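# Stack the plate from nest N1 onto the plate in N2

## Task

Lift the 96-well plate out of nest N1 (the right-hand nest when viewed from the robot's side) and lower it onto the plate already sitting in nest N2 (the left-hand nest). It must be completely seated, with its A1 well directly above the lower plate's A1 well. Well A1 is at the plate's clipped corner. The lower plate must remain lying flat in N2. Finish by opening the gripper and withdrawing the hand.

## Robot and tools

Robot: two 6-joint arms, left_arm and right_arm, each with a parallel gripper. Scene frame: origin on the table surface midway between the arms, +z up, +x out over the table, and left_arm on the +y side. The arm names do not describe which side of an image they appear on.

execute_actions takes "actions", a list holding at most one item, and an optional "pictures" boolean (images come by default). There are three forms:
- Empty list: sends nothing and only reports the state.
- {"rows": [...], "steps": n}: an action lasting n control steps of 1/30 s each. n runs from 1 to 15 and defaults to 15. You may give 1 to 15 rows; each row covers one step, and the final row is reused if there are fewer rows than steps.
- {"steps": n} with no rows: a wait that ends once n steps (at most 300) have passed since the previous result. Your own reply time counts toward those steps.
If a call is rejected, nothing reaches the robot.

Row layout: one list of exactly 14 numbers, each in [-1, 1], covering both arms every time. The first seven are for left_arm: waist, shoulder, elbow, wrist pitch, wrist yaw, wrist roll, then gripper opening. The last seven are the same for right_arm.

Joint numbers are offsets, not poses. They are measured from the joint angles printed in the most recent result that shows them. Before any such result in the scene, and for the second and later calls within one reply, they are measured from wherever the arm is when the action begins. They are never measured from the previous row. Scale: 1.0 equals 1.264 rad for waist, 1.32 shoulder, 1.276 elbow, 1.83 wrist pitch, 1.686 wrist yaw and 2.022 wrist roll.

Stated joint ranges in rad, the same for both arms: waist -2.880 to 2.880, shoulder 0.000 to 3.142, elbow 0.000 to 3.019, wrist pitch -1.693 to 1.571, wrist yaw -1.571 to 1.571, wrist roll -2.094 to 2.094. A call is rejected if it would push a joint outward by more than 0.019 rad beyond its stated end. The true end may differ from the stated one by up to 0.019 rad either way, and commands past it are clipped there. The message "joint sent to its limit" may refer to an earlier action. If it does not appear, that is no guarantee there is room left.

Opening is absolute, not an offset: +1 is fully open (0.094 m pad gap) and -1 is shut. Away from the extremes, the fingers move until grip_measured reads the value you sent. To hold the plate, keep commanding about 0.03 below grip_measured; a smaller margin grips more softly. Pad force tops out around 50–62 N and is lower on thin parts. The first contact can spike harder. Each gripper's reading carries a fixed error of up to about 1 mm.

Motion limits: each joint's target is capped at a fixed lead over its measured angle per step. The leads are 0.264 waist, 0.32 shoulder, 0.276 elbow, 0.33 wrist pitch, 0.186 wrist yaw and 0.522 wrist roll (rad). Large moves therefore take several actions. If the targets would carry a gripper more than 70 mm from where it is measured to be, every joint of that arm is scaled back. Moves of a few mm may produce no motion at all.

Sagging: an all-zero offset can let an arm droop a little further each time. To hold a posture, send in the first call of a reply the offsets that return the arm to the angles you want. Send zeros in later calls of that reply, and enlarge the correction when a joint keeps falling short.

Between calls: the arms keep moving toward the last row you sent. They stop once everything has nearly stopped or a step has been HELD. Only a new action resumes travel or pressing. Fingers that are already opening or closing finish that motion. Sending zeros is not a wait; it pulls the arm back to the reference angles.

Result contents:
- State line, "left_arm: … | right_arm: …": each gripper's end_effector_position (m) and end_effector_quat_wxyz in the scene frame. The position may be off, especially at long reach. The point given lies between the pads, about 1 cm short of the fingertips. Fingers point along the gripper's +z axis and close along its y axis.
- Joint positions and Joint velocities: one block per arm with six joints (rad, rad/s) followed by the pad gap (m, m/s).
- grip_measured: the finger opening on the command scale.
- "joint command not followed": a clearance check changed or blocked joint targets; the rest of the row still ran.
- HELD: marks steps on which all or part of your row was not sent.
- MOTOR HOT: a motor is at 85 °C or above. At 100 °C an OVER-TEMPERATURE FAULT follows: that arm's motors and gripper let go until they cool, and the arm drops. Holding a load, even while you are thinking, warms the motors.

zoom_image: "camera" is one of cam_head_left, cam_head_right, cam_left_wrist, cam_right_wrist (all 672x504). "region" is [x0, y0, x1, y1] in image pixels with the origin at top-left, at most 504x504. It returns a closer view of that camera's latest image. Calibration (K, distortion, T_world_to_cam) was given per camera; wrist camera poses follow the arm's joint readings.

finished_scene: {"scene": n} with the current scene's number, 1 or 2. The goal must still hold at that moment.

Things to avoid:
- Dropping the plate from more than a few mm.
- Knocking anything off the table.
- Letting the arms collide or press on each other.
- Pressing hard enough to tip or lift the lower plate.
- Slams, or long holds that overheat a motor.
A loose object may occasionally be pushed briefly by something else. Quick, smooth motion with little effort is preferred.

Each tool is called as name(argument=value, ...), one argument or row to a line, values as JSON.

## Session

execute_actions(
  actions=[],
)

Scene clock: 0.00 s of 13200.00 s.
left_arm: end_effector_position=(+0.0634, +0.8346, +0.2882) grip_measured=+1.000 end_effector_quat_wxyz=(-0.385, +0.696, -0.474, +0.376) | right_arm: end_effector_position=(+0.5300, -0.0419, +0.2552) grip_measured=+1.000 end_effector_quat_wxyz=(+0.613, -0.326, +0.569, -0.440)
Joint positions: left_arm=[ 1.637  1.735  1.581 -1.374  1.136 -0.224  0.094] | right_arm=[ 0.702  1.77   0.976  1.005  0.845 -1.302  0.094]
Joint velocities: left_arm=[ 0.005  0.005  0.002 -0.007  0.037  0.022  0.   ] | right_arm=[-0.005  0.005  0.012 -0.012  0.007  0.051  0.   ]
camera_calibration (this result's frames):
cam_left_wrist: T_world_to_cam=[[0.379106, 0.252605, 0.890208, -0.491155], [-0.302456, -0.875354, 0.377194, 0.645092], [0.874528, -0.412245, -0.25545, 0.485013], [0, 0, 0, 1]] pos_world=[-0.042846, 0.888696, 0.317802]
cam_right_wrist: T_world_to_cam=[[-0.160621, -0.388488, 0.907347, -0.159532], [-0.604562, -0.687932, -0.401565, 0.397236], [0.780196, -0.613047, -0.124369, -0.284919], [0, 0, 0, 1]] pos_world=[0.436822, 0.0366263, 0.268831]

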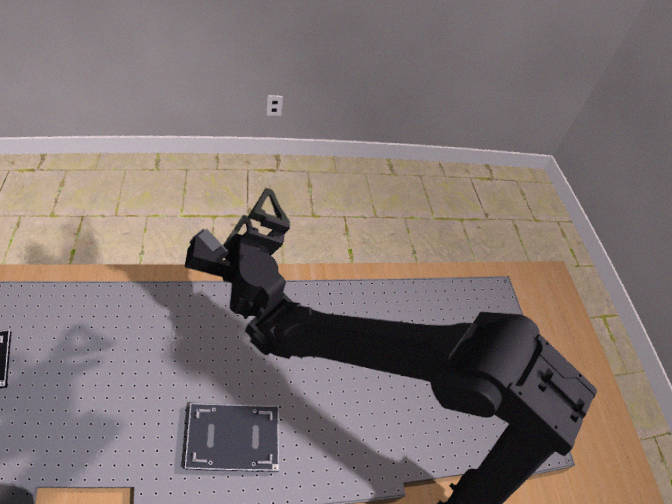

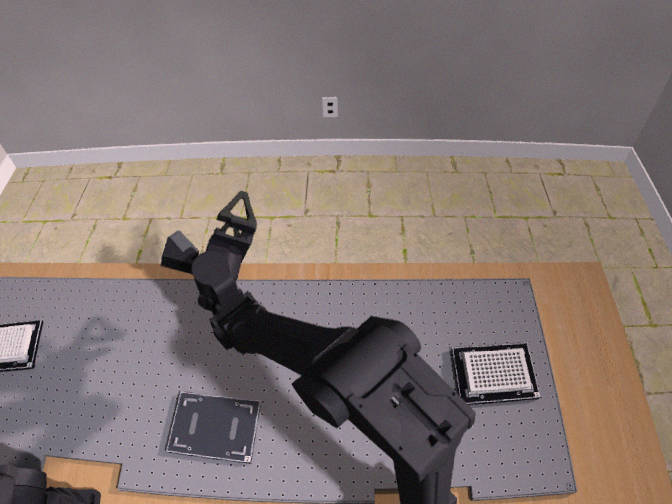

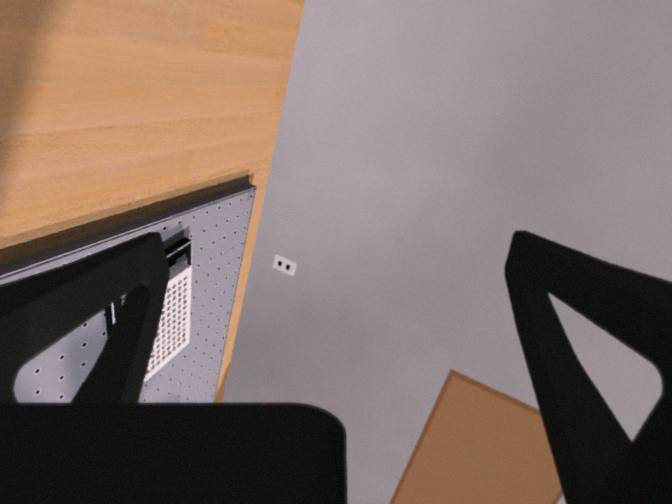

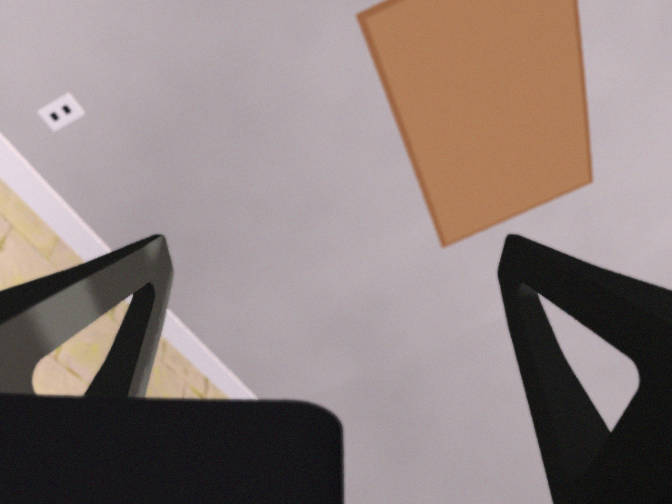

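execute_actions(
  actions=[
    {"rows":[[-0.876,-0.19,-0.306,0.065,-0.674,-0.355,1,-0.98,-0.35,0,-0.3,-0.5,0.6,1]]},
  ],
  pictures=false,
)

execute_actions(
  actions=[
    {"steps":60},
  ],
  pictures=false,
)

Scene clock: 11.30 s of 13200.00 s.
left_arm: end_effector_position=(+0.2418, +0.6402, +0.1522) grip_measured=+1.000 end_effector_quat_wxyz=(-0.006, +0.801, -0.585, +0.123) | right_arm: end_effector_position=(+0.5783, -0.2259, +0.4103) grip_measured=+1.000 end_effector_quat_wxyz=(+0.728, -0.241, +0.605, -0.214)
Joint positions: left_arm=[ 0.973  1.523  1.205 -1.277  0.245 -0.792  0.094] | right_arm=[ 0.246  1.355  0.974  0.538  0.201 -0.696  0.094]
Joint velocities: left_arm=[-2.037  0.005 -0.051  0.1   -1.751 -0.579  0.   ] | right_arm=[-1.499 -0.689  0.007 -0.379 -1.297  1.546  0.   ]
Steps of this call (steps 1 to 90: nothing new was sent; then 7.80 s passed at rest; steps 91 to 105: all 15 steps of this action). Readings (joint positions):
91: left_arm=[1.630 1.726 1.564 -1.358 1.098 -0.258] | right_arm=[0.695 1.761 0.976 0.979 0.809 -1.272]
92: left_arm=[1.620 1.704 1.527 -1.339 1.053 -0.299] | right_arm=[0.685 1.747 0.974 0.935 0.771 -1.237]
94: left_arm=[1.574 1.653 1.438 -1.320 0.961 -0.382] | right_arm=[0.648 1.703 0.974 0.852 0.695 -1.167]
98: left_arm=[1.414 1.565 1.286 -1.301 0.743 -0.567] | right_arm=[0.536 1.575 0.974 0.697 0.544 -1.025]
105: the state above

Scene clock: 13.30 s of 13200.00 s.
left_arm: end_effector_position=(+0.3458, +0.5390, +0.1532) grip_measured=+1.000 end_effector_quat_wxyz=(+0.003, -0.709, +0.706, -0.001) | right_arm: end_effector_position=(+0.5143, -0.6434, +0.4301) grip_measured=+1.000 end_effector_quat_wxyz=(+0.726, +0.127, +0.640, -0.218)
Joint positions: left_arm=[ 0.537  1.499  1.195 -1.262  0.001 -0.926  0.094] | right_arm=[-0.534  1.291  0.974  0.466  0.004 -0.097  0.094]
Joint velocities: left_arm=[-0.015 -0.005  0.002  0.007 -0.11  -0.051  0.   ] | right_arm=[-0.005 -0.015 -0.012 -0.002 -0.007  0.066  0.   ]
Steps of this call (steps 1 to 45: the robot went on to your last target; steps 46 to 60: nothing new was sent). Readings (joint positions):
1: left_arm=[0.903 1.523 1.205 -1.274 0.170 -0.810] | right_arm=[0.193 1.335 0.974 0.526 0.142 -0.639]
2: left_arm=[0.832 1.523 1.204 -1.271 0.102 -0.826] | right_arm=[0.139 1.318 0.974 0.517 0.097 -0.583]
4: left_arm=[0.694 1.523 1.204 -1.267 0.037 -0.850] | right_arm=[0.031 1.297 0.974 0.506 0.050 -0.485]
8: left_arm=[0.483 1.516 1.201 -1.262 0.011 -0.892] | right_arm=[-0.181 1.291 0.974 0.490 0.018 -0.348]
60: the state above
All arms were judged still, so your last target was given up. Only a new action makes them travel on or press farther. Fingers that are still opening or closing keep moving.

execute_actions(
  actions=[
    {"rows":[[0,0,0,0,0,0,1,0,0,0,-0.945,0,0.55,1]]},
  ],
  pictures=false,
)

execute_actions(
  actions=[
    {"steps":45},
  ],
)

Scene clock: 16.80 s of 13200.00 s.
left_arm: end_effector_position=(+0.3458, +0.5390, +0.1532) grip_measured=+1.000 end_effector_quat_wxyz=(+0.003, -0.709, +0.706, -0.001) | right_arm: end_effector_position=(+0.3260, -0.5447, +0.1545) grip_measured=+1.000 end_effector_quat_wxyz=(+0.066, +0.651, +0.756, +0.013)
Joint positions: left_arm=[ 0.537  1.499  1.195 -1.262  0.001 -0.926  0.094] | right_arm=[-0.534  1.282  0.977 -1.132  0.004  0.939  0.094]
Joint velocities: left_arm=[-0.015 -0.005  0.017 -0.002 -0.022  0.066  0.   ] | right_arm=[-0.005  0.005 -0.129 -2.234 -0.022  0.491  0.   ]
Steps of this call (steps 1 to 90: nothing new was sent; steps 91 to 105: all 15 steps of this action). Readings (joint positions):
91: left_arm=[0.537 1.499 1.195 -1.262 0.001 -0.926] | right_arm=[-0.534 1.288 0.976 0.399 0.004 -0.010]
92: left_arm=[0.537 1.499 1.195 -1.262 0.001 -0.926] | right_arm=[-0.534 1.280 0.979 0.291 0.004 0.090]
94: left_arm=[0.537 1.499 1.195 -1.262 0.001 -0.926] | right_arm=[-0.534 1.272 0.979 0.072 0.004 0.291]
98: left_arm=[0.537 1.499 1.195 -1.262 0.001 -0.926] | right_arm=[-0.534 1.276 0.979 -0.371 0.004 0.676]
105: the state above

Scene clock: 18.30 s of 13200.00 s.
left_arm: end_effector_position=(+0.3458, +0.5390, +0.1532) grip_measured=+1.000 end_effector_quat_wxyz=(+0.003, -0.709, +0.706, -0.001) | right_arm: end_effector_position=(+0.2972, -0.5297, +0.1499) grip_measured=+1.000 end_effector_quat_wxyz=(+0.003, +0.678, +0.735, -0.001)
Joint positions: left_arm=[ 0.537  1.499  1.195 -1.262  0.001 -0.926  0.094] | right_arm=[-0.534  1.282  0.971 -1.254  0.004  1.008  0.094]
Joint velocities: left_arm=[-0.005 -0.015 -0.002 -0.027 -0.022  0.007  0.   ] | right_arm=[-0.005  0.005 -0.002 -0.012  0.022 -0.066  0.   ]
Steps of this call (steps 1 to 30: the robot went on to your last target; steps 31 to 45: nothing new was sent). Readings (joint positions):
1: left_arm=[0.537 1.499 1.195 -1.262 0.001 -0.926] | right_arm=[-0.534 1.282 0.974 -1.190 0.004 0.954]
2: left_arm=[0.537 1.499 1.195 -1.262 0.001 -0.926] | right_arm=[-0.534 1.282 0.971 -1.222 0.004 0.965]
4: left_arm=[0.537 1.499 1.195 -1.262 0.001 -0.926] | right_arm=[-0.534 1.282 0.971 -1.248 0.004 0.981]
8: left_arm=[0.537 1.499 1.195 -1.262 0.001 -0.926] | right_arm=[-0.534 1.282 0.971 -1.254 0.004 0.997]
45: the state above
All arms were judged still, so your last target was given up. Only a new action makes them travel on or press farther. Fingers that are still opening or closing keep moving.
camera_calibration (this result's frames):
cam_left_wrist: T_world_to_cam=[[0.999993, 0.00188436, -0.00316894, -0.346096], [0.00337733, -0.812922, 0.582363, 0.351721], [-0.00147871, -0.58237, -0.812923, 0.561745], [0, 0, 0, 1]] pos_world=[0.345737, 0.613718, 0.250729]
cam_right_wrist: T_world_to_cam=[[-0.9956, -0.0932905, -0.00880668, 0.25098], [-0.0812458, 0.812573, 0.577169, 0.371166], [-0.0466883, 0.575345, -0.816577, 0.563642], [0, 0, 0, 1]] pos_world=[0.306347, -0.602474, 0.248243]

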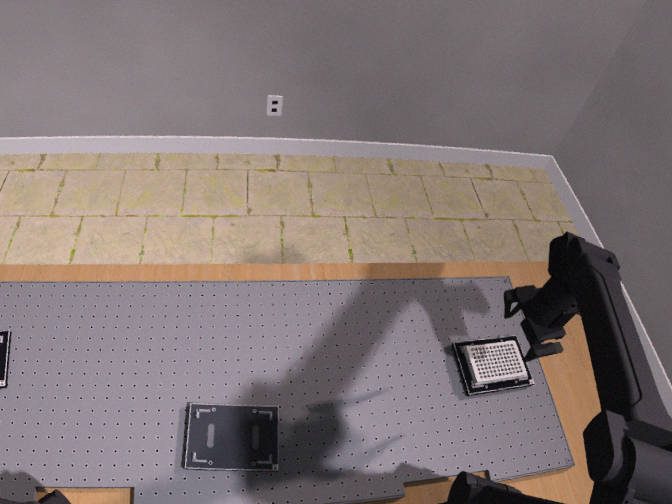

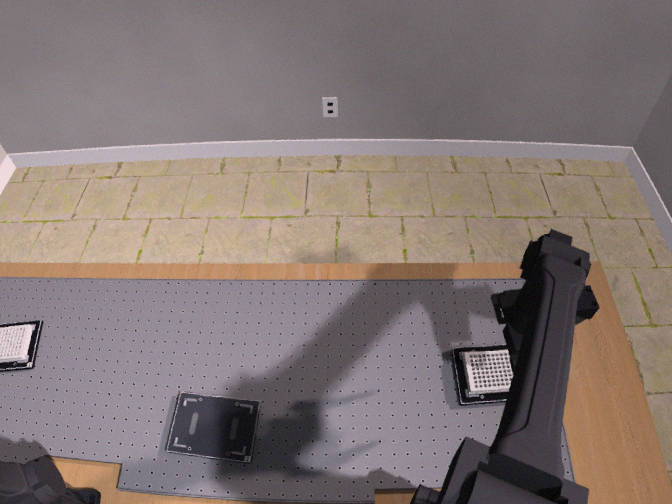

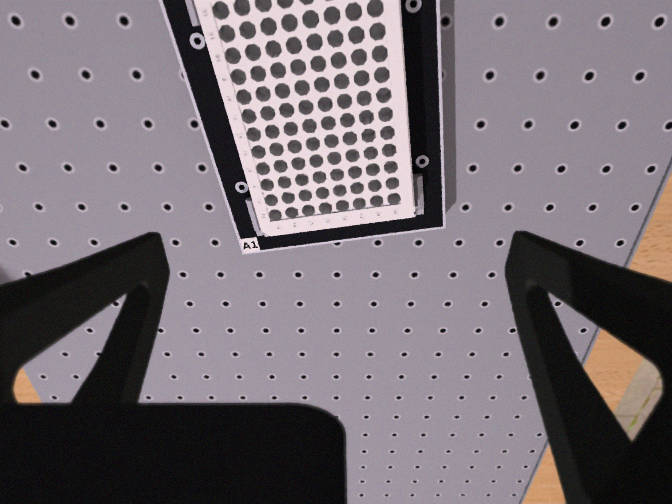

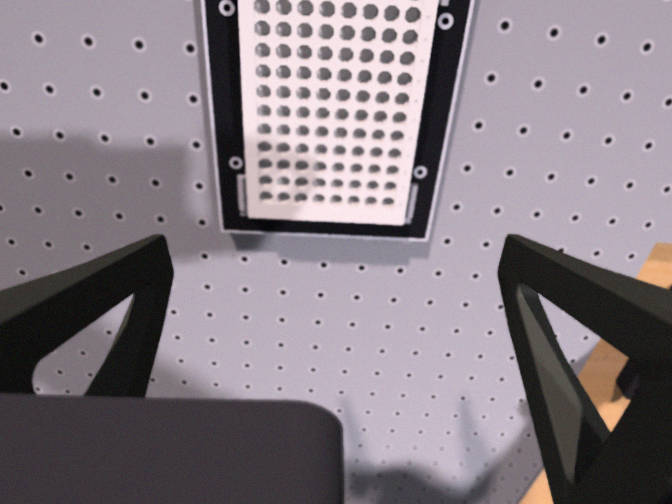

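execute_actions(
  actions=[],
)

zoom_image(
  camera="cam_right_wrist",
  region=[150,0,510,270],
)

zoom_image(
  camera="cam_left_wrist",
  region=[150,0,510,270],
)

Scene clock: 42.30 s of 13200.00 s.
left_arm: end_effector_position=(+0.3458, +0.5390, +0.1532) grip_measured=+1.000 end_effector_quat_wxyz=(+0.003, -0.709, +0.706, -0.001) | right_arm: end_effector_position=(+0.2972, -0.5297, +0.1499) grip_measured=+1.000 end_effector_quat_wxyz=(+0.003, +0.678, +0.735, -0.001)
Joint positions: left_arm=[ 0.537  1.499  1.195 -1.262  0.001 -0.926  0.094] | right_arm=[-0.534  1.282  0.971 -1.254  0.004  1.008  0.094]
Joint velocities: left_arm=[-0.005 -0.005 -0.002 -0.017 -0.037  0.037  0.   ] | right_arm=[-0.005 -0.015  0.012  0.017  0.037  0.022  0.   ]
Steps of this call (steps 1 to 90: nothing new was sent; then 21.00 s passed at rest). Readings (joint positions):
1: left_arm=[0.537 1.499 1.195 -1.262 0.001 -0.926] | right_arm=[-0.534 1.282 0.971 -1.254 0.004 1.008]
2: left_arm=[0.537 1.499 1.195 -1.262 0.001 -0.926] | right_arm=[-0.534 1.282 0.971 -1.254 0.004 1.008]
4: left_arm=[0.537 1.499 1.195 -1.262 0.001 -0.926] | right_arm=[-0.534 1.282 0.971 -1.254 0.004 1.008]
8: left_arm=[0.537 1.499 1.195 -1.262 0.001 -0.926] | right_arm=[-0.534 1.282 0.971 -1.254 0.004 1.008]
90: the state above
camera_calibration (this result's frames):
cam_left_wrist: T_world_to_cam=[[0.999993, 0.00188436, -0.00316894, -0.346096], [0.00337733, -0.812922, 0.582363, 0.351721], [-0.00147871, -0.58237, -0.812923, 0.561745], [0, 0, 0, 1]] pos_world=[0.345737, 0.613718, 0.250729]
cam_right_wrist: T_world_to_cam=[[-0.9956, -0.0932905, -0.00880668, 0.25098], [-0.0812458, 0.812573, 0.577169, 0.371166], [-0.0466883, 0.575345, -0.816577, 0.563642], [0, 0, 0, 1]] pos_world=[0.306347, -0.602474, 0.248243]

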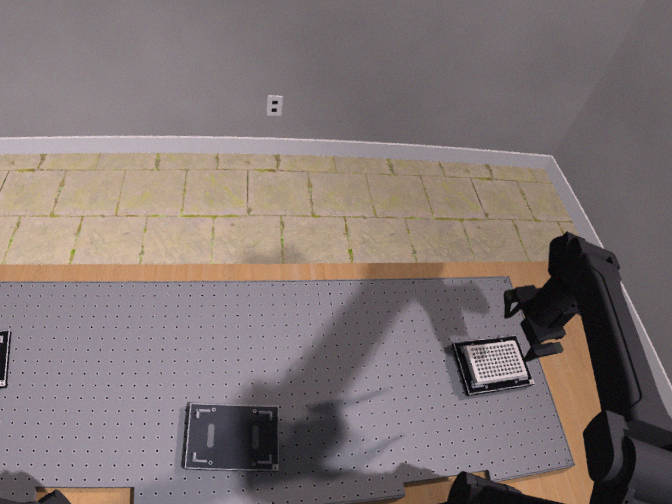

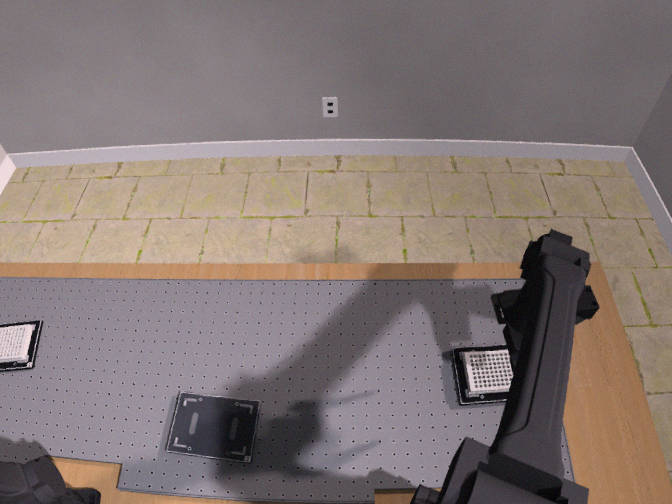

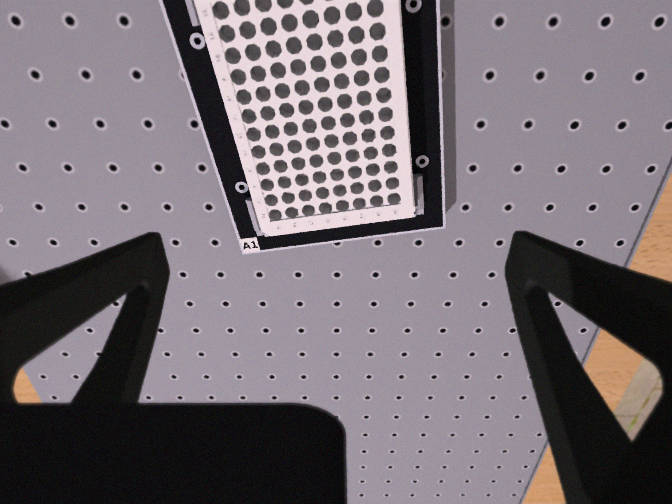

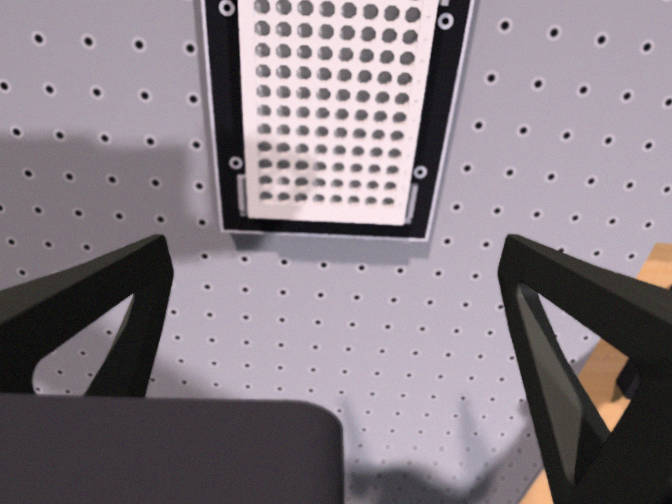

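Region (150, 0, 510, 270) of cam_right_wrist's 672x504 image, scaled by 1.400, with more detail than that image has; it fills the top 378 rows of this view, and the rest is white.

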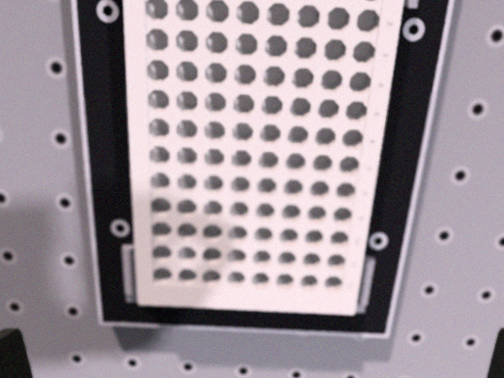

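Region (150, 0, 510, 270) of cam_left_wrist's 672x504 image, scaled by 1.400, with more detail than that image has; it fills the top 378 rows of this view, and the rest is white.

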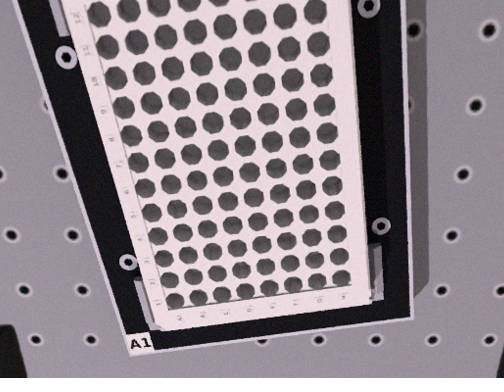

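execute_actions(
  actions=[
    {"rows":[[0,0,0,0,0,0,1,-0.006,0.03,-0.025,0.04,0,0.006,1],[0,0,0,0,0,0,1,-0.012,0.06,-0.05,0.08,0,0.012,1],[0,0,0,0,0,0,1,-0.018,0.09,-0.08,0.115,0,0.019,1],[0,0,0,0,0,0,1,-0.018,0.116,-0.106,0.153,0,0.019,1]]},
  ],
  pictures=false,
)

execute_actions(
  actions=[
    {"steps":20},
  ],
)

Scene clock: 65.90 s of 13200.00 s.
left_arm: end_effector_position=(+0.3458, +0.5390, +0.1532) grip_measured=+1.000 end_effector_quat_wxyz=(+0.003, -0.709, +0.706, -0.001) | right_arm: end_effector_position=(+0.2965, -0.5354, +0.0468) grip_measured=+1.000 end_effector_quat_wxyz=(-0.016, +0.694, +0.720, -0.007)
Joint positions: left_arm=[ 0.537  1.499  1.195 -1.262  0.001 -0.926  0.094] | right_arm=[-0.55   1.45   0.829 -0.984  0.004  1.037  0.094]
Joint velocities: left_arm=[-0.005  0.005 -0.002  0.007 -0.022  0.051  0.   ] | right_arm=[ 0.005 -0.103  0.007  0.002 -0.037 -0.022  0.   ]
Steps of this call (steps 1 to 90: nothing new was sent; then 20.10 s passed at rest; steps 91 to 105: all 15 steps of this action). Readings (joint positions):
91: left_arm=[0.537 1.499 1.195 -1.262 0.001 -0.926] | right_arm=[-0.534 1.283 0.968 -1.242 0.004 1.009]
92: left_arm=[0.537 1.499 1.195 -1.262 0.001 -0.926] | right_arm=[-0.535 1.285 0.958 -1.207 0.004 1.012]
94: left_arm=[0.537 1.499 1.195 -1.262 0.001 -0.926] | right_arm=[-0.539 1.309 0.923 -1.102 0.004 1.020]
98: left_arm=[0.537 1.499 1.195 -1.262 0.001 -0.926] | right_arm=[-0.548 1.414 0.854 -0.995 0.004 1.031]
105: the state above

Scene clock: 66.57 s of 13200.00 s.
left_arm: end_effector_position=(+0.3458, +0.5390, +0.1532) grip_measured=+1.000 end_effector_quat_wxyz=(+0.003, -0.709, +0.706, -0.001) | right_arm: end_effector_position=(+0.2975, -0.5359, +0.0504) grip_measured=+1.000 end_effector_quat_wxyz=(-0.010, +0.695, +0.719, -0.005)
Joint positions: left_arm=[ 0.537  1.499  1.195 -1.262  0.001 -0.926  0.094] | right_arm=[-0.55   1.439  0.829 -0.984  0.004  1.039  0.094]
Joint velocities: left_arm=[-0.015 -0.015 -0.012  0.022 -0.022 -0.007  0.   ] | right_arm=[-0.005 -0.005 -0.002  0.002  0.037  0.007  0.   ]
Steps of this call (steps 1 to 20: the robot went on to your last target). Readings (joint positions):
1: left_arm=[0.537 1.499 1.195 -1.262 0.001 -0.926] | right_arm=[-0.550 1.447 0.829 -0.984 0.004 1.038]
2: left_arm=[0.537 1.499 1.195 -1.262 0.001 -0.926] | right_arm=[-0.550 1.444 0.829 -0.984 0.004 1.038]
4: left_arm=[0.537 1.499 1.195 -1.262 0.001 -0.926] | right_arm=[-0.550 1.440 0.829 -0.984 0.004 1.038]
8: left_arm=[0.537 1.499 1.195 -1.262 0.001 -0.926] | right_arm=[-0.550 1.439 0.829 -0.984 0.004 1.038]
20: the state above
camera_calibration (this result's frames):
cam_left_wrist: T_world_to_cam=[[0.999993, 0.00188436, -0.00316894, -0.346096], [0.00337733, -0.812922, 0.582363, 0.351721], [-0.00147871, -0.58237, -0.812923, 0.561745], [0, 0, 0, 1]] pos_world=[0.345737, 0.613718, 0.250729]
cam_right_wrist: T_world_to_cam=[[-0.998799, -0.0469045, 0.014165, 0.274416], [-0.0295922, 0.807895, 0.588583, 0.415274], [-0.039051, 0.587456, -0.808313, 0.489768], [0, 0, 0, 1]] pos_world=[0.305501, -0.610344, 0.147575]

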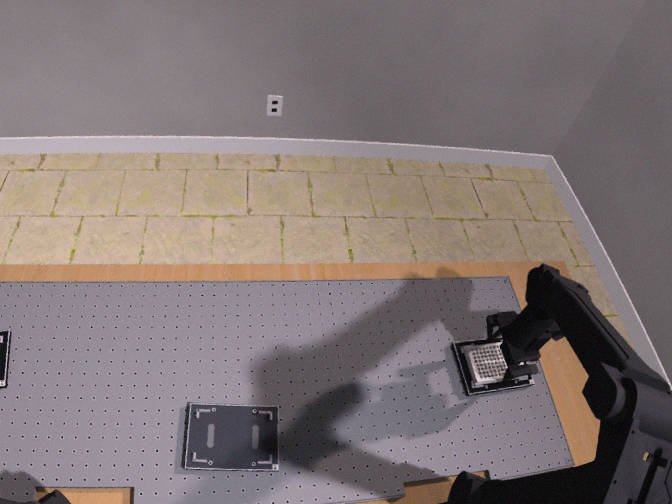

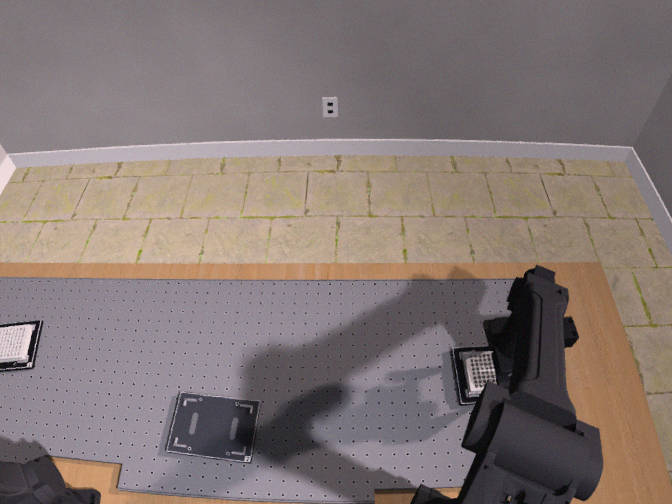

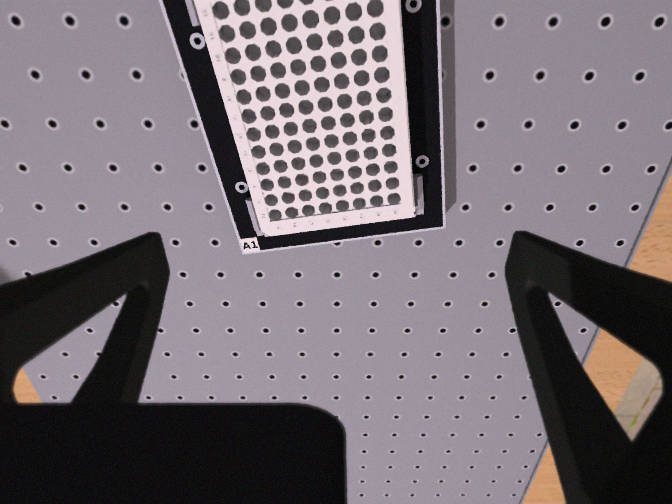

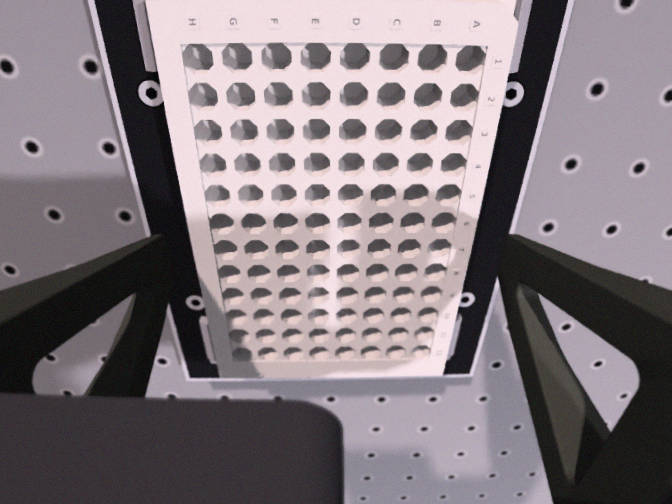

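execute_actions(
  actions=[
    {"rows":[[0,0,0,0,0,0,1,0,0,0,0.02,0,0,1],[0,0,0,0,0,0,1,0,0,0,0.02,0,0,1],[0,0,0,0,0,0,1,0,0.01,-0.007,0.026,0,0,1],[0,0,0,0,0,0,1,0,0.02,-0.014,0.032,0,0,1],[0,0,0,0,0,0,1,0,0.03,-0.021,0.038,0,0,1]]},
  ],
  pictures=false,
)

execute_actions(
  actions=[
    {"steps":15},
  ],
)

Scene clock: 73.97 s of 13200.00 s.
left_arm: end_effector_position=(+0.3458, +0.5390, +0.1532) grip_measured=+1.000 end_effector_quat_wxyz=(+0.003, -0.709, +0.706, -0.001) | right_arm: end_effector_position=(+0.3055, -0.5404, +0.0445) grip_measured=+1.000 end_effector_quat_wxyz=(+0.009, +0.695, +0.719, -0.000)
Joint positions: left_arm=[ 0.537  1.499  1.195 -1.262  0.001 -0.926  0.094] | right_arm=[-0.55   1.449  0.821 -0.926  0.005  1.039  0.094]
Joint velocities: left_arm=[ 0.005 -0.024  0.012 -0.007  0.022 -0.007  0.   ] | right_arm=[-0.015  0.005 -0.012 -0.017 -0.022  0.037  0.   ]
Steps of this call (steps 1 to 15: the robot went on to your last target; steps 16 to 90: nothing new was sent; then 3.90 s passed at rest; steps 91 to 105: all 15 steps of this action). Readings (joint positions):
91: left_arm=[0.537 1.499 1.195 -1.262 0.001 -0.926] | right_arm=[-0.550 1.439 0.829 -0.978 0.004 1.039]
92: left_arm=[0.537 1.499 1.195 -1.262 0.001 -0.926] | right_arm=[-0.550 1.439 0.829 -0.971 0.004 1.039]
94: left_arm=[0.537 1.499 1.195 -1.262 0.001 -0.926] | right_arm=[-0.550 1.439 0.829 -0.953 0.004 1.039]
98: left_arm=[0.537 1.499 1.195 -1.262 0.001 -0.926] | right_arm=[-0.550 1.449 0.821 -0.927 0.005 1.039]
105: the state above

Scene clock: 74.47 s of 13200.00 s.
left_arm: end_effector_position=(+0.3458, +0.5390, +0.1532) grip_measured=+1.000 end_effector_quat_wxyz=(+0.003, -0.709, +0.706, -0.001) | right_arm: end_effector_position=(+0.3055, -0.5404, +0.0445) grip_measured=+1.000 end_effector_quat_wxyz=(+0.009, +0.695, +0.719, -0.000)
Joint positions: left_arm=[ 0.537  1.499  1.195 -1.262  0.001 -0.926  0.094] | right_arm=[-0.55   1.449  0.821 -0.926  0.005  1.039  0.094]
Joint velocities: left_arm=[-0.024  0.015  0.007 -0.002  0.037  0.066  0.   ] | right_arm=[-0.015 -0.015 -0.012 -0.012  0.007 -0.007  0.   ]
Steps of this call (steps 1 to 15: the robot went on to your last target). Readings (joint positions):
1: left_arm=[0.537 1.499 1.195 -1.262 0.001 -0.926] | right_arm=[-0.550 1.449 0.821 -0.926 0.005 1.039]
2: left_arm=[0.537 1.499 1.195 -1.262 0.001 -0.926] | right_arm=[-0.550 1.449 0.821 -0.926 0.005 1.039]
4: left_arm=[0.537 1.499 1.195 -1.262 0.001 -0.926] | right_arm=[-0.550 1.449 0.821 -0.926 0.005 1.039]
8: left_arm=[0.537 1.499 1.195 -1.262 0.001 -0.926] | right_arm=[-0.550 1.449 0.821 -0.926 0.005 1.039]
15: the state above
All arms were judged still, so your last target was given up. Only a new action makes them travel on or press farther. Fingers that are still opening or closing keep moving.
camera_calibration (this result's frames):
cam_left_wrist: T_world_to_cam=[[0.999993, 0.00188436, -0.00316894, -0.346096], [0.00337733, -0.812922, 0.582363, 0.351721], [-0.00147871, -0.58237, -0.812923, 0.561745], [0, 0, 0, 1]] pos_world=[0.345737, 0.613718, 0.250729]
cam_right_wrist: T_world_to_cam=[[-0.998722, -0.0469505, -0.0187132, 0.283691], [-0.0492146, 0.819067, 0.571582, 0.435416], [-0.0115087, 0.571773, -0.820331, 0.471583], [0, 0, 0, 1]] pos_world=[0.310185, -0.612954, 0.143287]

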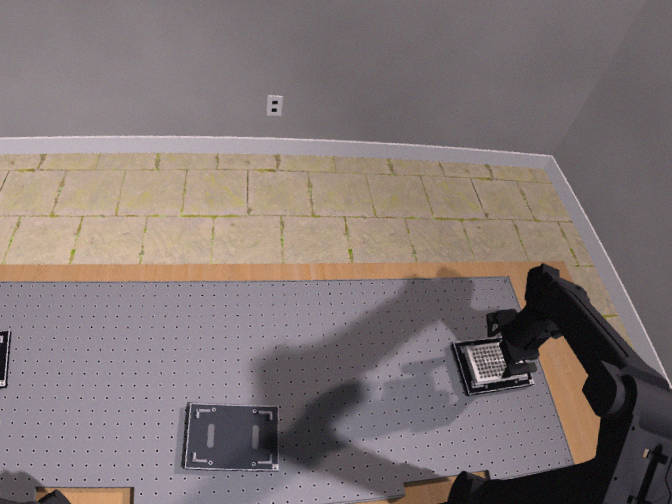

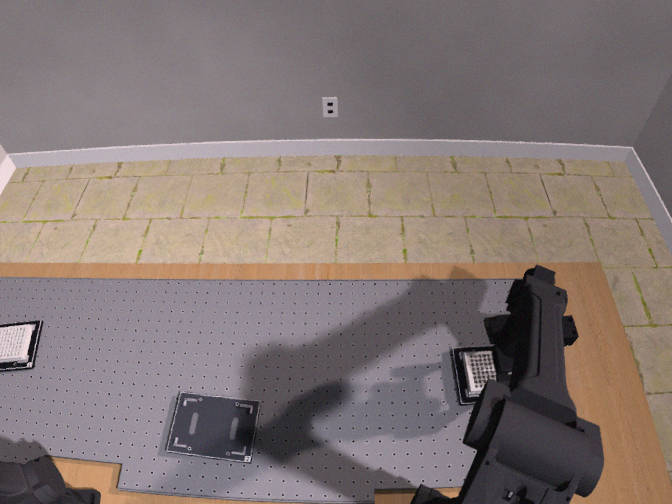

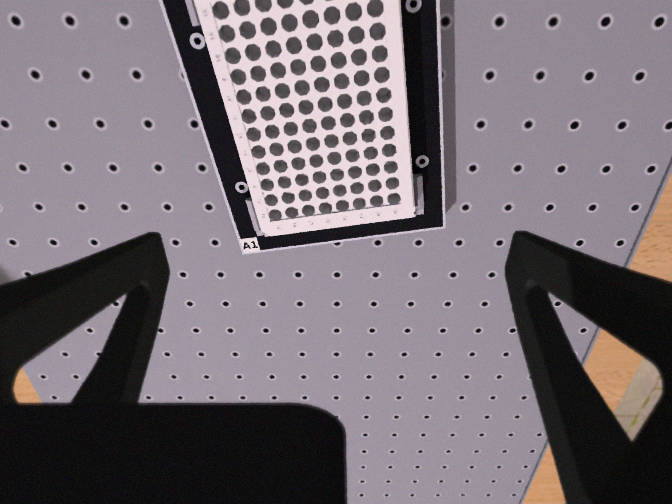

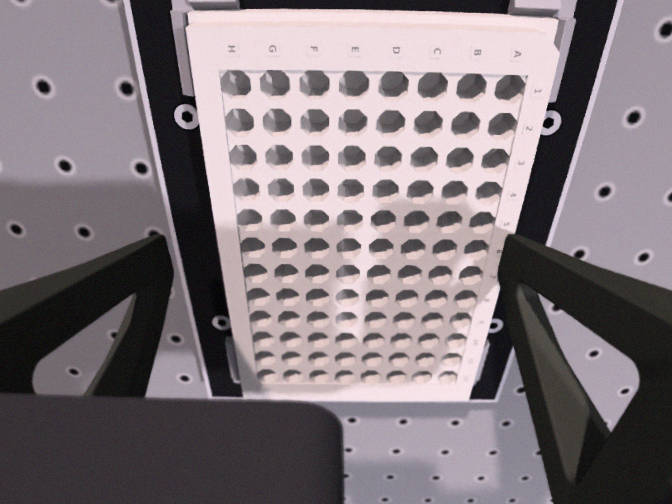

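execute_actions(
  actions=[
    {"rows":[[0,0,0,0,0,0,1,0,-0.015,0,0,0,0,1],[0,0,0,0,0,0,1,0,-0.015,0,0,0,0,1],[0,0,0,0,0,0,1,0,-0.015,0,-0.012,0,0,1],[0,0,0,0,0,0,1,0,-0.015,0,-0.024,0,0,1]]},
  ],
)

Scene clock: 79.27 s of 13200.00 s.
left_arm: end_effector_position=(+0.3458, +0.5390, +0.1532) grip_measured=+1.000 end_effector_quat_wxyz=(+0.003, -0.709, +0.706, -0.001) | right_arm: end_effector_position=(+0.2991, -0.5370, +0.0496) grip_measured=+1.000 end_effector_quat_wxyz=(-0.001, +0.695, +0.719, -0.003)
Joint positions: left_arm=[ 0.537  1.499  1.195 -1.262  0.001 -0.926  0.094] | right_arm=[-0.55   1.433  0.821 -0.961  0.005  1.039  0.094]
Joint velocities: left_arm=[-0.005 -0.005  0.017 -0.002 -0.022  0.051  0.   ] | right_arm=[ 0.005 -0.005  0.022 -0.002  0.037 -0.037  0.   ]
Steps of this call (steps 1 to 90: nothing new was sent; then 1.30 s passed at rest; steps 91 to 105: all 15 steps of this action). Readings (joint positions):
91: left_arm=[0.537 1.499 1.195 -1.262 0.001 -0.926] | right_arm=[-0.550 1.445 0.821 -0.926 0.005 1.039]
92: left_arm=[0.537 1.499 1.195 -1.262 0.001 -0.926] | right_arm=[-0.550 1.442 0.821 -0.926 0.005 1.039]
94: left_arm=[0.537 1.499 1.195 -1.262 0.001 -0.926] | right_arm=[-0.550 1.437 0.821 -0.936 0.005 1.039]
98: left_arm=[0.537 1.499 1.195 -1.262 0.001 -0.926] | right_arm=[-0.550 1.433 0.821 -0.959 0.005 1.039]
105: the state above
camera_calibration (this result's frames):
cam_left_wrist: T_world_to_cam=[[0.999993, 0.00188436, -0.00316894, -0.346096], [0.00337733, -0.812922, 0.582363, 0.351721], [-0.00147871, -0.58237, -0.812923, 0.561745], [0, 0, 0, 1]] pos_world=[0.345737, 0.613718, 0.250729]
cam_right_wrist: T_world_to_cam=[[-0.998899, -0.0468543, -0.00240303, 0.276902], [-0.0395678, 0.813822, 0.579765, 0.423241], [-0.0252089, 0.579222, -0.81478, 0.481558], [0, 0, 0, 1]] pos_world=[0.305483, -0.610398, 0.147649]

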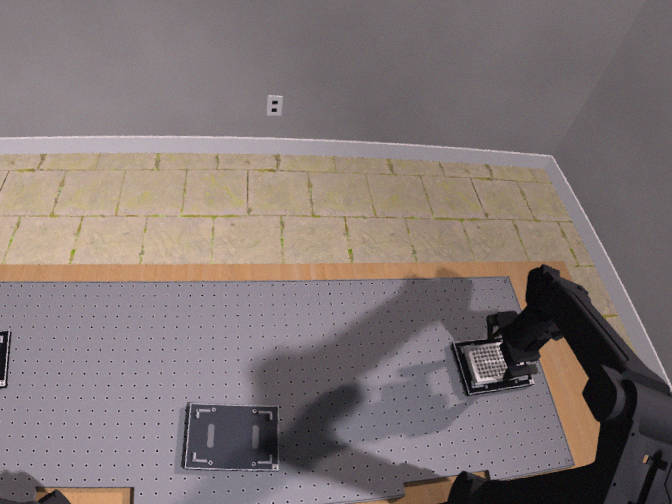

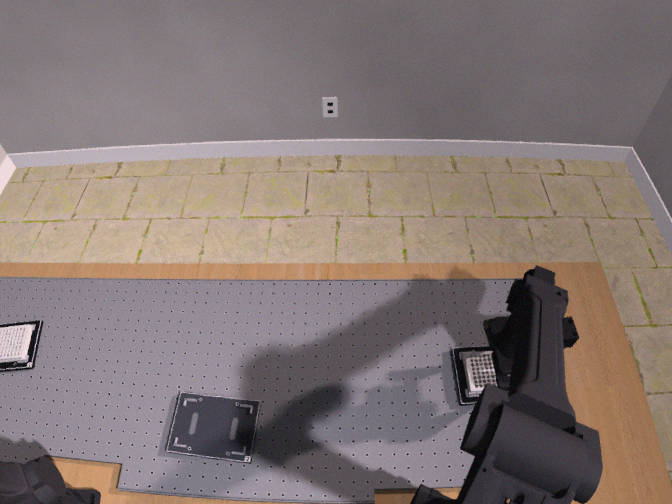

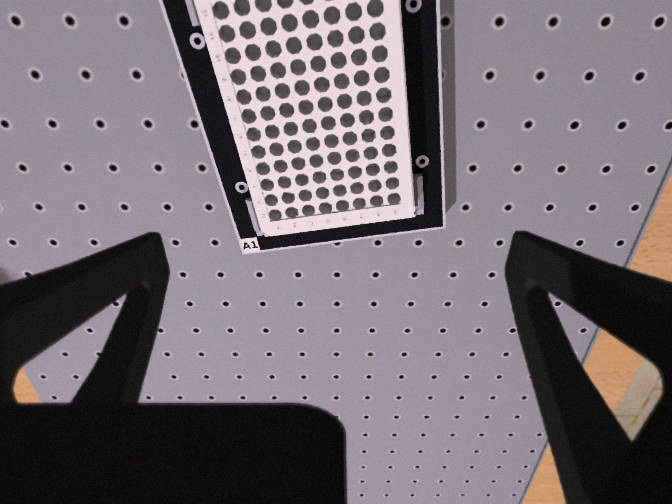

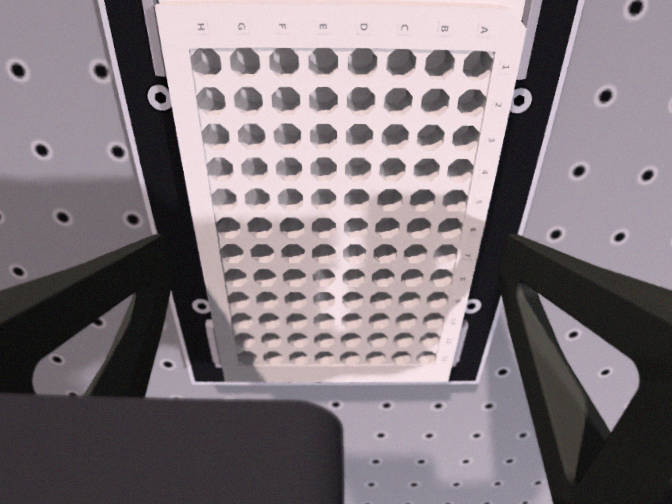

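execute_actions(
  actions=[
    {"rows":[[0,0,0,0,0,0,1,0,0.015,0,0.004,0,0,1],[0,0,0,0,0,0,1,0,0.025,0,0.008,0,0,1],[0,0,0,0,0,0,1,0,0.035,0,0.012,0,0,1],[0,0,0,0,0,0,1,0,0.047,0,0.016,0,0,1]]},
  ],
)

Scene clock: 83.53 s of 13200.00 s.
left_arm: end_effector_position=(+0.3458, +0.5390, +0.1532) grip_measured=+1.000 end_effector_quat_wxyz=(+0.003, -0.709, +0.706, -0.001) | right_arm: end_effector_position=(+0.2996, -0.5373, +0.0333) grip_measured=+1.000 end_effector_quat_wxyz=(-0.015, +0.695, +0.719, -0.007)
Joint positions: left_arm=[ 0.537  1.499  1.195 -1.262  0.001 -0.926  0.094] | right_arm=[-0.55   1.482  0.821 -0.941  0.005  1.039  0.094]
Joint velocities: left_arm=[ 0.005 -0.005 -0.007 -0.007 -0.007 -0.037  0.   ] | right_arm=[ 0.005 -0.015  0.002  0.012 -0.051 -0.095  0.   ]
Steps of this call (steps 1 to 15: the robot went on to your last target; steps 16 to 90: nothing new was sent; then 0.77 s passed at rest; steps 91 to 105: all 15 steps of this action). Readings (joint positions):
91: left_arm=[0.537 1.499 1.195 -1.262 0.001 -0.926] | right_arm=[-0.550 1.433 0.821 -0.961 0.005 1.039]
92: left_arm=[0.537 1.499 1.195 -1.262 0.001 -0.926] | right_arm=[-0.550 1.434 0.821 -0.960 0.005 1.039]
94: left_arm=[0.537 1.499 1.195 -1.262 0.001 -0.926] | right_arm=[-0.550 1.441 0.821 -0.952 0.005 1.039]
98: left_arm=[0.537 1.499 1.195 -1.262 0.001 -0.926] | right_arm=[-0.550 1.472 0.821 -0.942 0.005 1.039]
105: the state above
camera_calibration (this result's frames):
cam_left_wrist: T_world_to_cam=[[0.999993, 0.00188436, -0.00316894, -0.346096], [0.00337733, -0.812922, 0.582363, 0.351721], [-0.00147871, -0.58237, -0.812923, 0.561745], [0, 0, 0, 1]] pos_world=[0.345737, 0.613718, 0.250729]
cam_right_wrist: T_world_to_cam=[[-0.998637, -0.0469968, 0.0227142, 0.276344], [-0.0244483, 0.805601, 0.591954, 0.423588], [-0.0461185, 0.590591, -0.805652, 0.480489], [0, 0, 0, 1]] pos_world=[0.308482, -0.612029, 0.130085]

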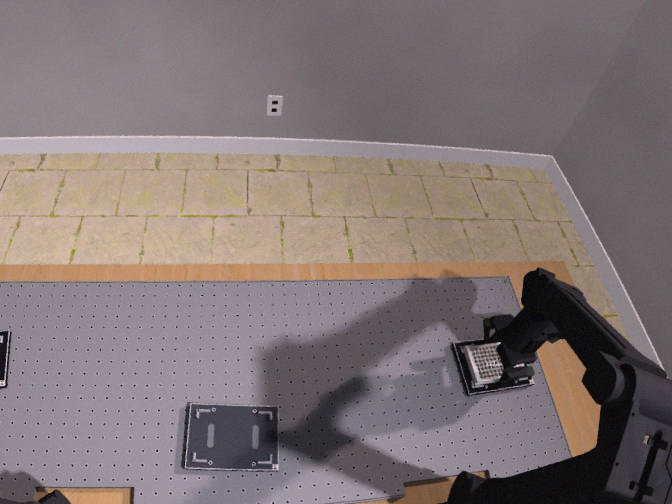

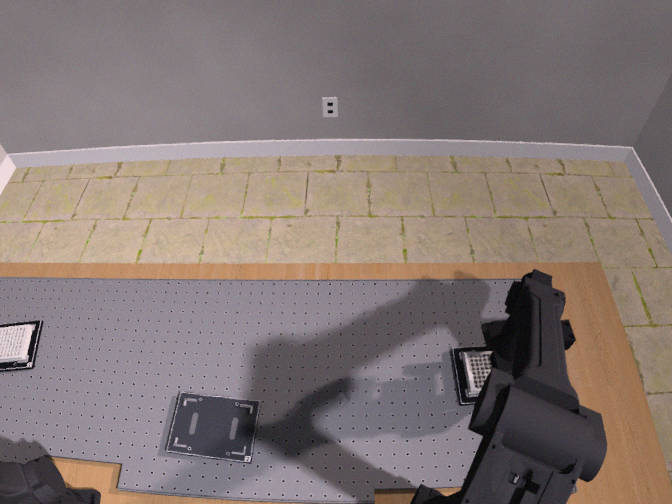

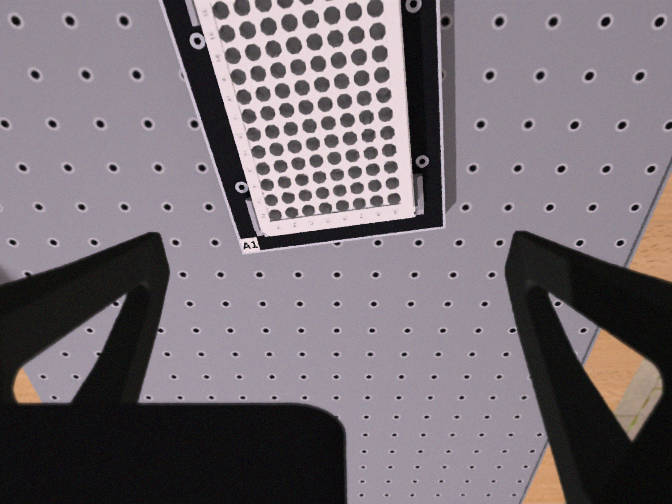

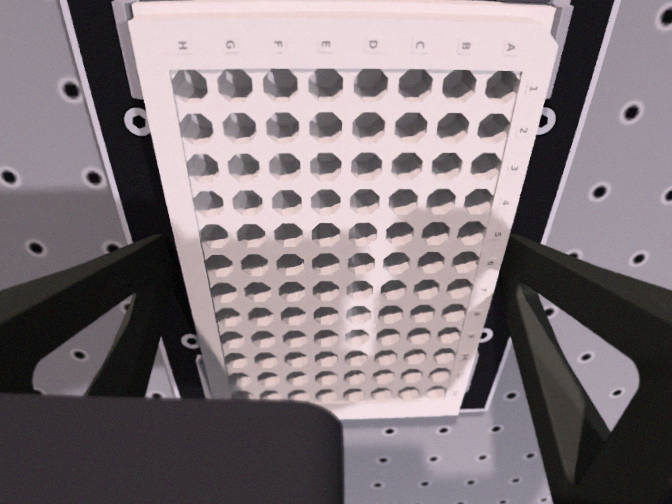

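execute_actions(
  actions=[
    {"rows":[[0,0,0,0,0,0,1,0,-0.007,0,0,0,0,1],[0,0,0,0,0,0,1,0,-0.007,0,0,0,0,1],[0,0,0,0,0,0,1,0,-0.007,0,0,0,0,1],[0,0,0,0,0,0,1,0,-0.007,0,0,0,0,0.95],[0,0,0,0,0,0,1,0,-0.007,0,0,0,0,0.9],[0,0,0,0,0,0,1,0,-0.007,0,0,0,0,0.85],[0,0,0,0,0,0,1,0,-0.007,0,0,0,0,0.81],[0,0,0,0,0,0,1,0,-0.007,0,0,0,0,0.78],[0,0,0,0,0,0,1,0,-0.007,0,0,0,0,0.76],[0,0,0,0,0,0,1,0,-0.007,0,0,0,0,0.74],[0,0,0,0,0,0,1,0,-0.007,0,0,0,0,0.725]]},
  ],
  pictures=false,
)

execute_actions(
  actions=[
    {"steps":10},
  ],
  pictures=false,
)

Scene clock: 92.33 s of 13200.00 s.
left_arm: end_effector_position=(+0.3458, +0.5390, +0.1532) grip_measured=+1.000 end_effector_quat_wxyz=(+0.003, -0.709, +0.706, -0.001) | right_arm: end_effector_position=(+0.2987, -0.5374, +0.0334) grip_measured=+0.767 end_effector_quat_wxyz=(-0.016, +0.695, +0.719, -0.008)
Joint positions: left_arm=[ 0.537  1.499  1.195 -1.262  0.001 -0.926  0.094] | right_arm=[-0.55   1.482  0.821 -0.944  0.007  1.039  0.083]
Joint velocities: left_arm=[-0.015  0.005 -0.017 -0.007  0.022 -0.022  0.   ] | right_arm=[ 0.005 -0.005  0.007 -0.012  0.066  0.037 -0.002]
Steps of this call (steps 1 to 15: the robot went on to your last target; steps 16 to 90: nothing new was sent; then 5.30 s passed at rest; steps 91 to 105: all 15 steps of this action). Readings (joint positions):
91: left_arm=[0.537 1.499 1.195 -1.262 0.001 -0.926] | right_arm=[-0.550 1.482 0.821 -0.941 0.005 1.039]
92: left_arm=[0.537 1.499 1.195 -1.262 0.001 -0.926] | right_arm=[-0.550 1.482 0.821 -0.941 0.005 1.039]
94: left_arm=[0.537 1.499 1.195 -1.262 0.001 -0.926] | right_arm=[-0.550 1.482 0.821 -0.941 0.005 1.039]
98: left_arm=[0.537 1.499 1.195 -1.262 0.001 -0.926] | right_arm=[-0.550 1.482 0.821 -0.944 0.007 1.039]
105: the state above

Scene clock: 92.67 s of 13200.00 s.
left_arm: end_effector_position=(+0.3458, +0.5390, +0.1532) grip_measured=+1.000 end_effector_quat_wxyz=(+0.003, -0.709, +0.706, -0.001) | right_arm: end_effector_position=(+0.2987, -0.5374, +0.0334) grip_measured=+0.767 end_effector_quat_wxyz=(-0.016, +0.695, +0.719, -0.008)
Joint positions: left_arm=[ 0.537  1.499  1.195 -1.262  0.001 -0.926  0.094] | right_arm=[-0.55   1.482  0.821 -0.944  0.007  1.039  0.083]
Joint velocities: left_arm=[-0.005  0.005 -0.007 -0.012 -0.037  0.007  0.   ] | right_arm=[-0.005  0.005 -0.012  0.017 -0.007  0.022  0.001]
Steps of this call (steps 1 to 10: the robot went on to your last target). Readings (joint positions):
1: left_arm=[0.537 1.499 1.195 -1.262 0.001 -0.926] | right_arm=[-0.550 1.482 0.821 -0.944 0.007 1.039]
2: left_arm=[0.537 1.499 1.195 -1.262 0.001 -0.926] | right_arm=[-0.550 1.482 0.821 -0.944 0.007 1.039]
4: left_arm=[0.537 1.499 1.195 -1.262 0.001 -0.926] | right_arm=[-0.550 1.482 0.821 -0.944 0.007 1.039]
8: left_arm=[0.537 1.499 1.195 -1.262 0.001 -0.926] | right_arm=[-0.550 1.482 0.821 -0.944 0.007 1.039]
10: the state above


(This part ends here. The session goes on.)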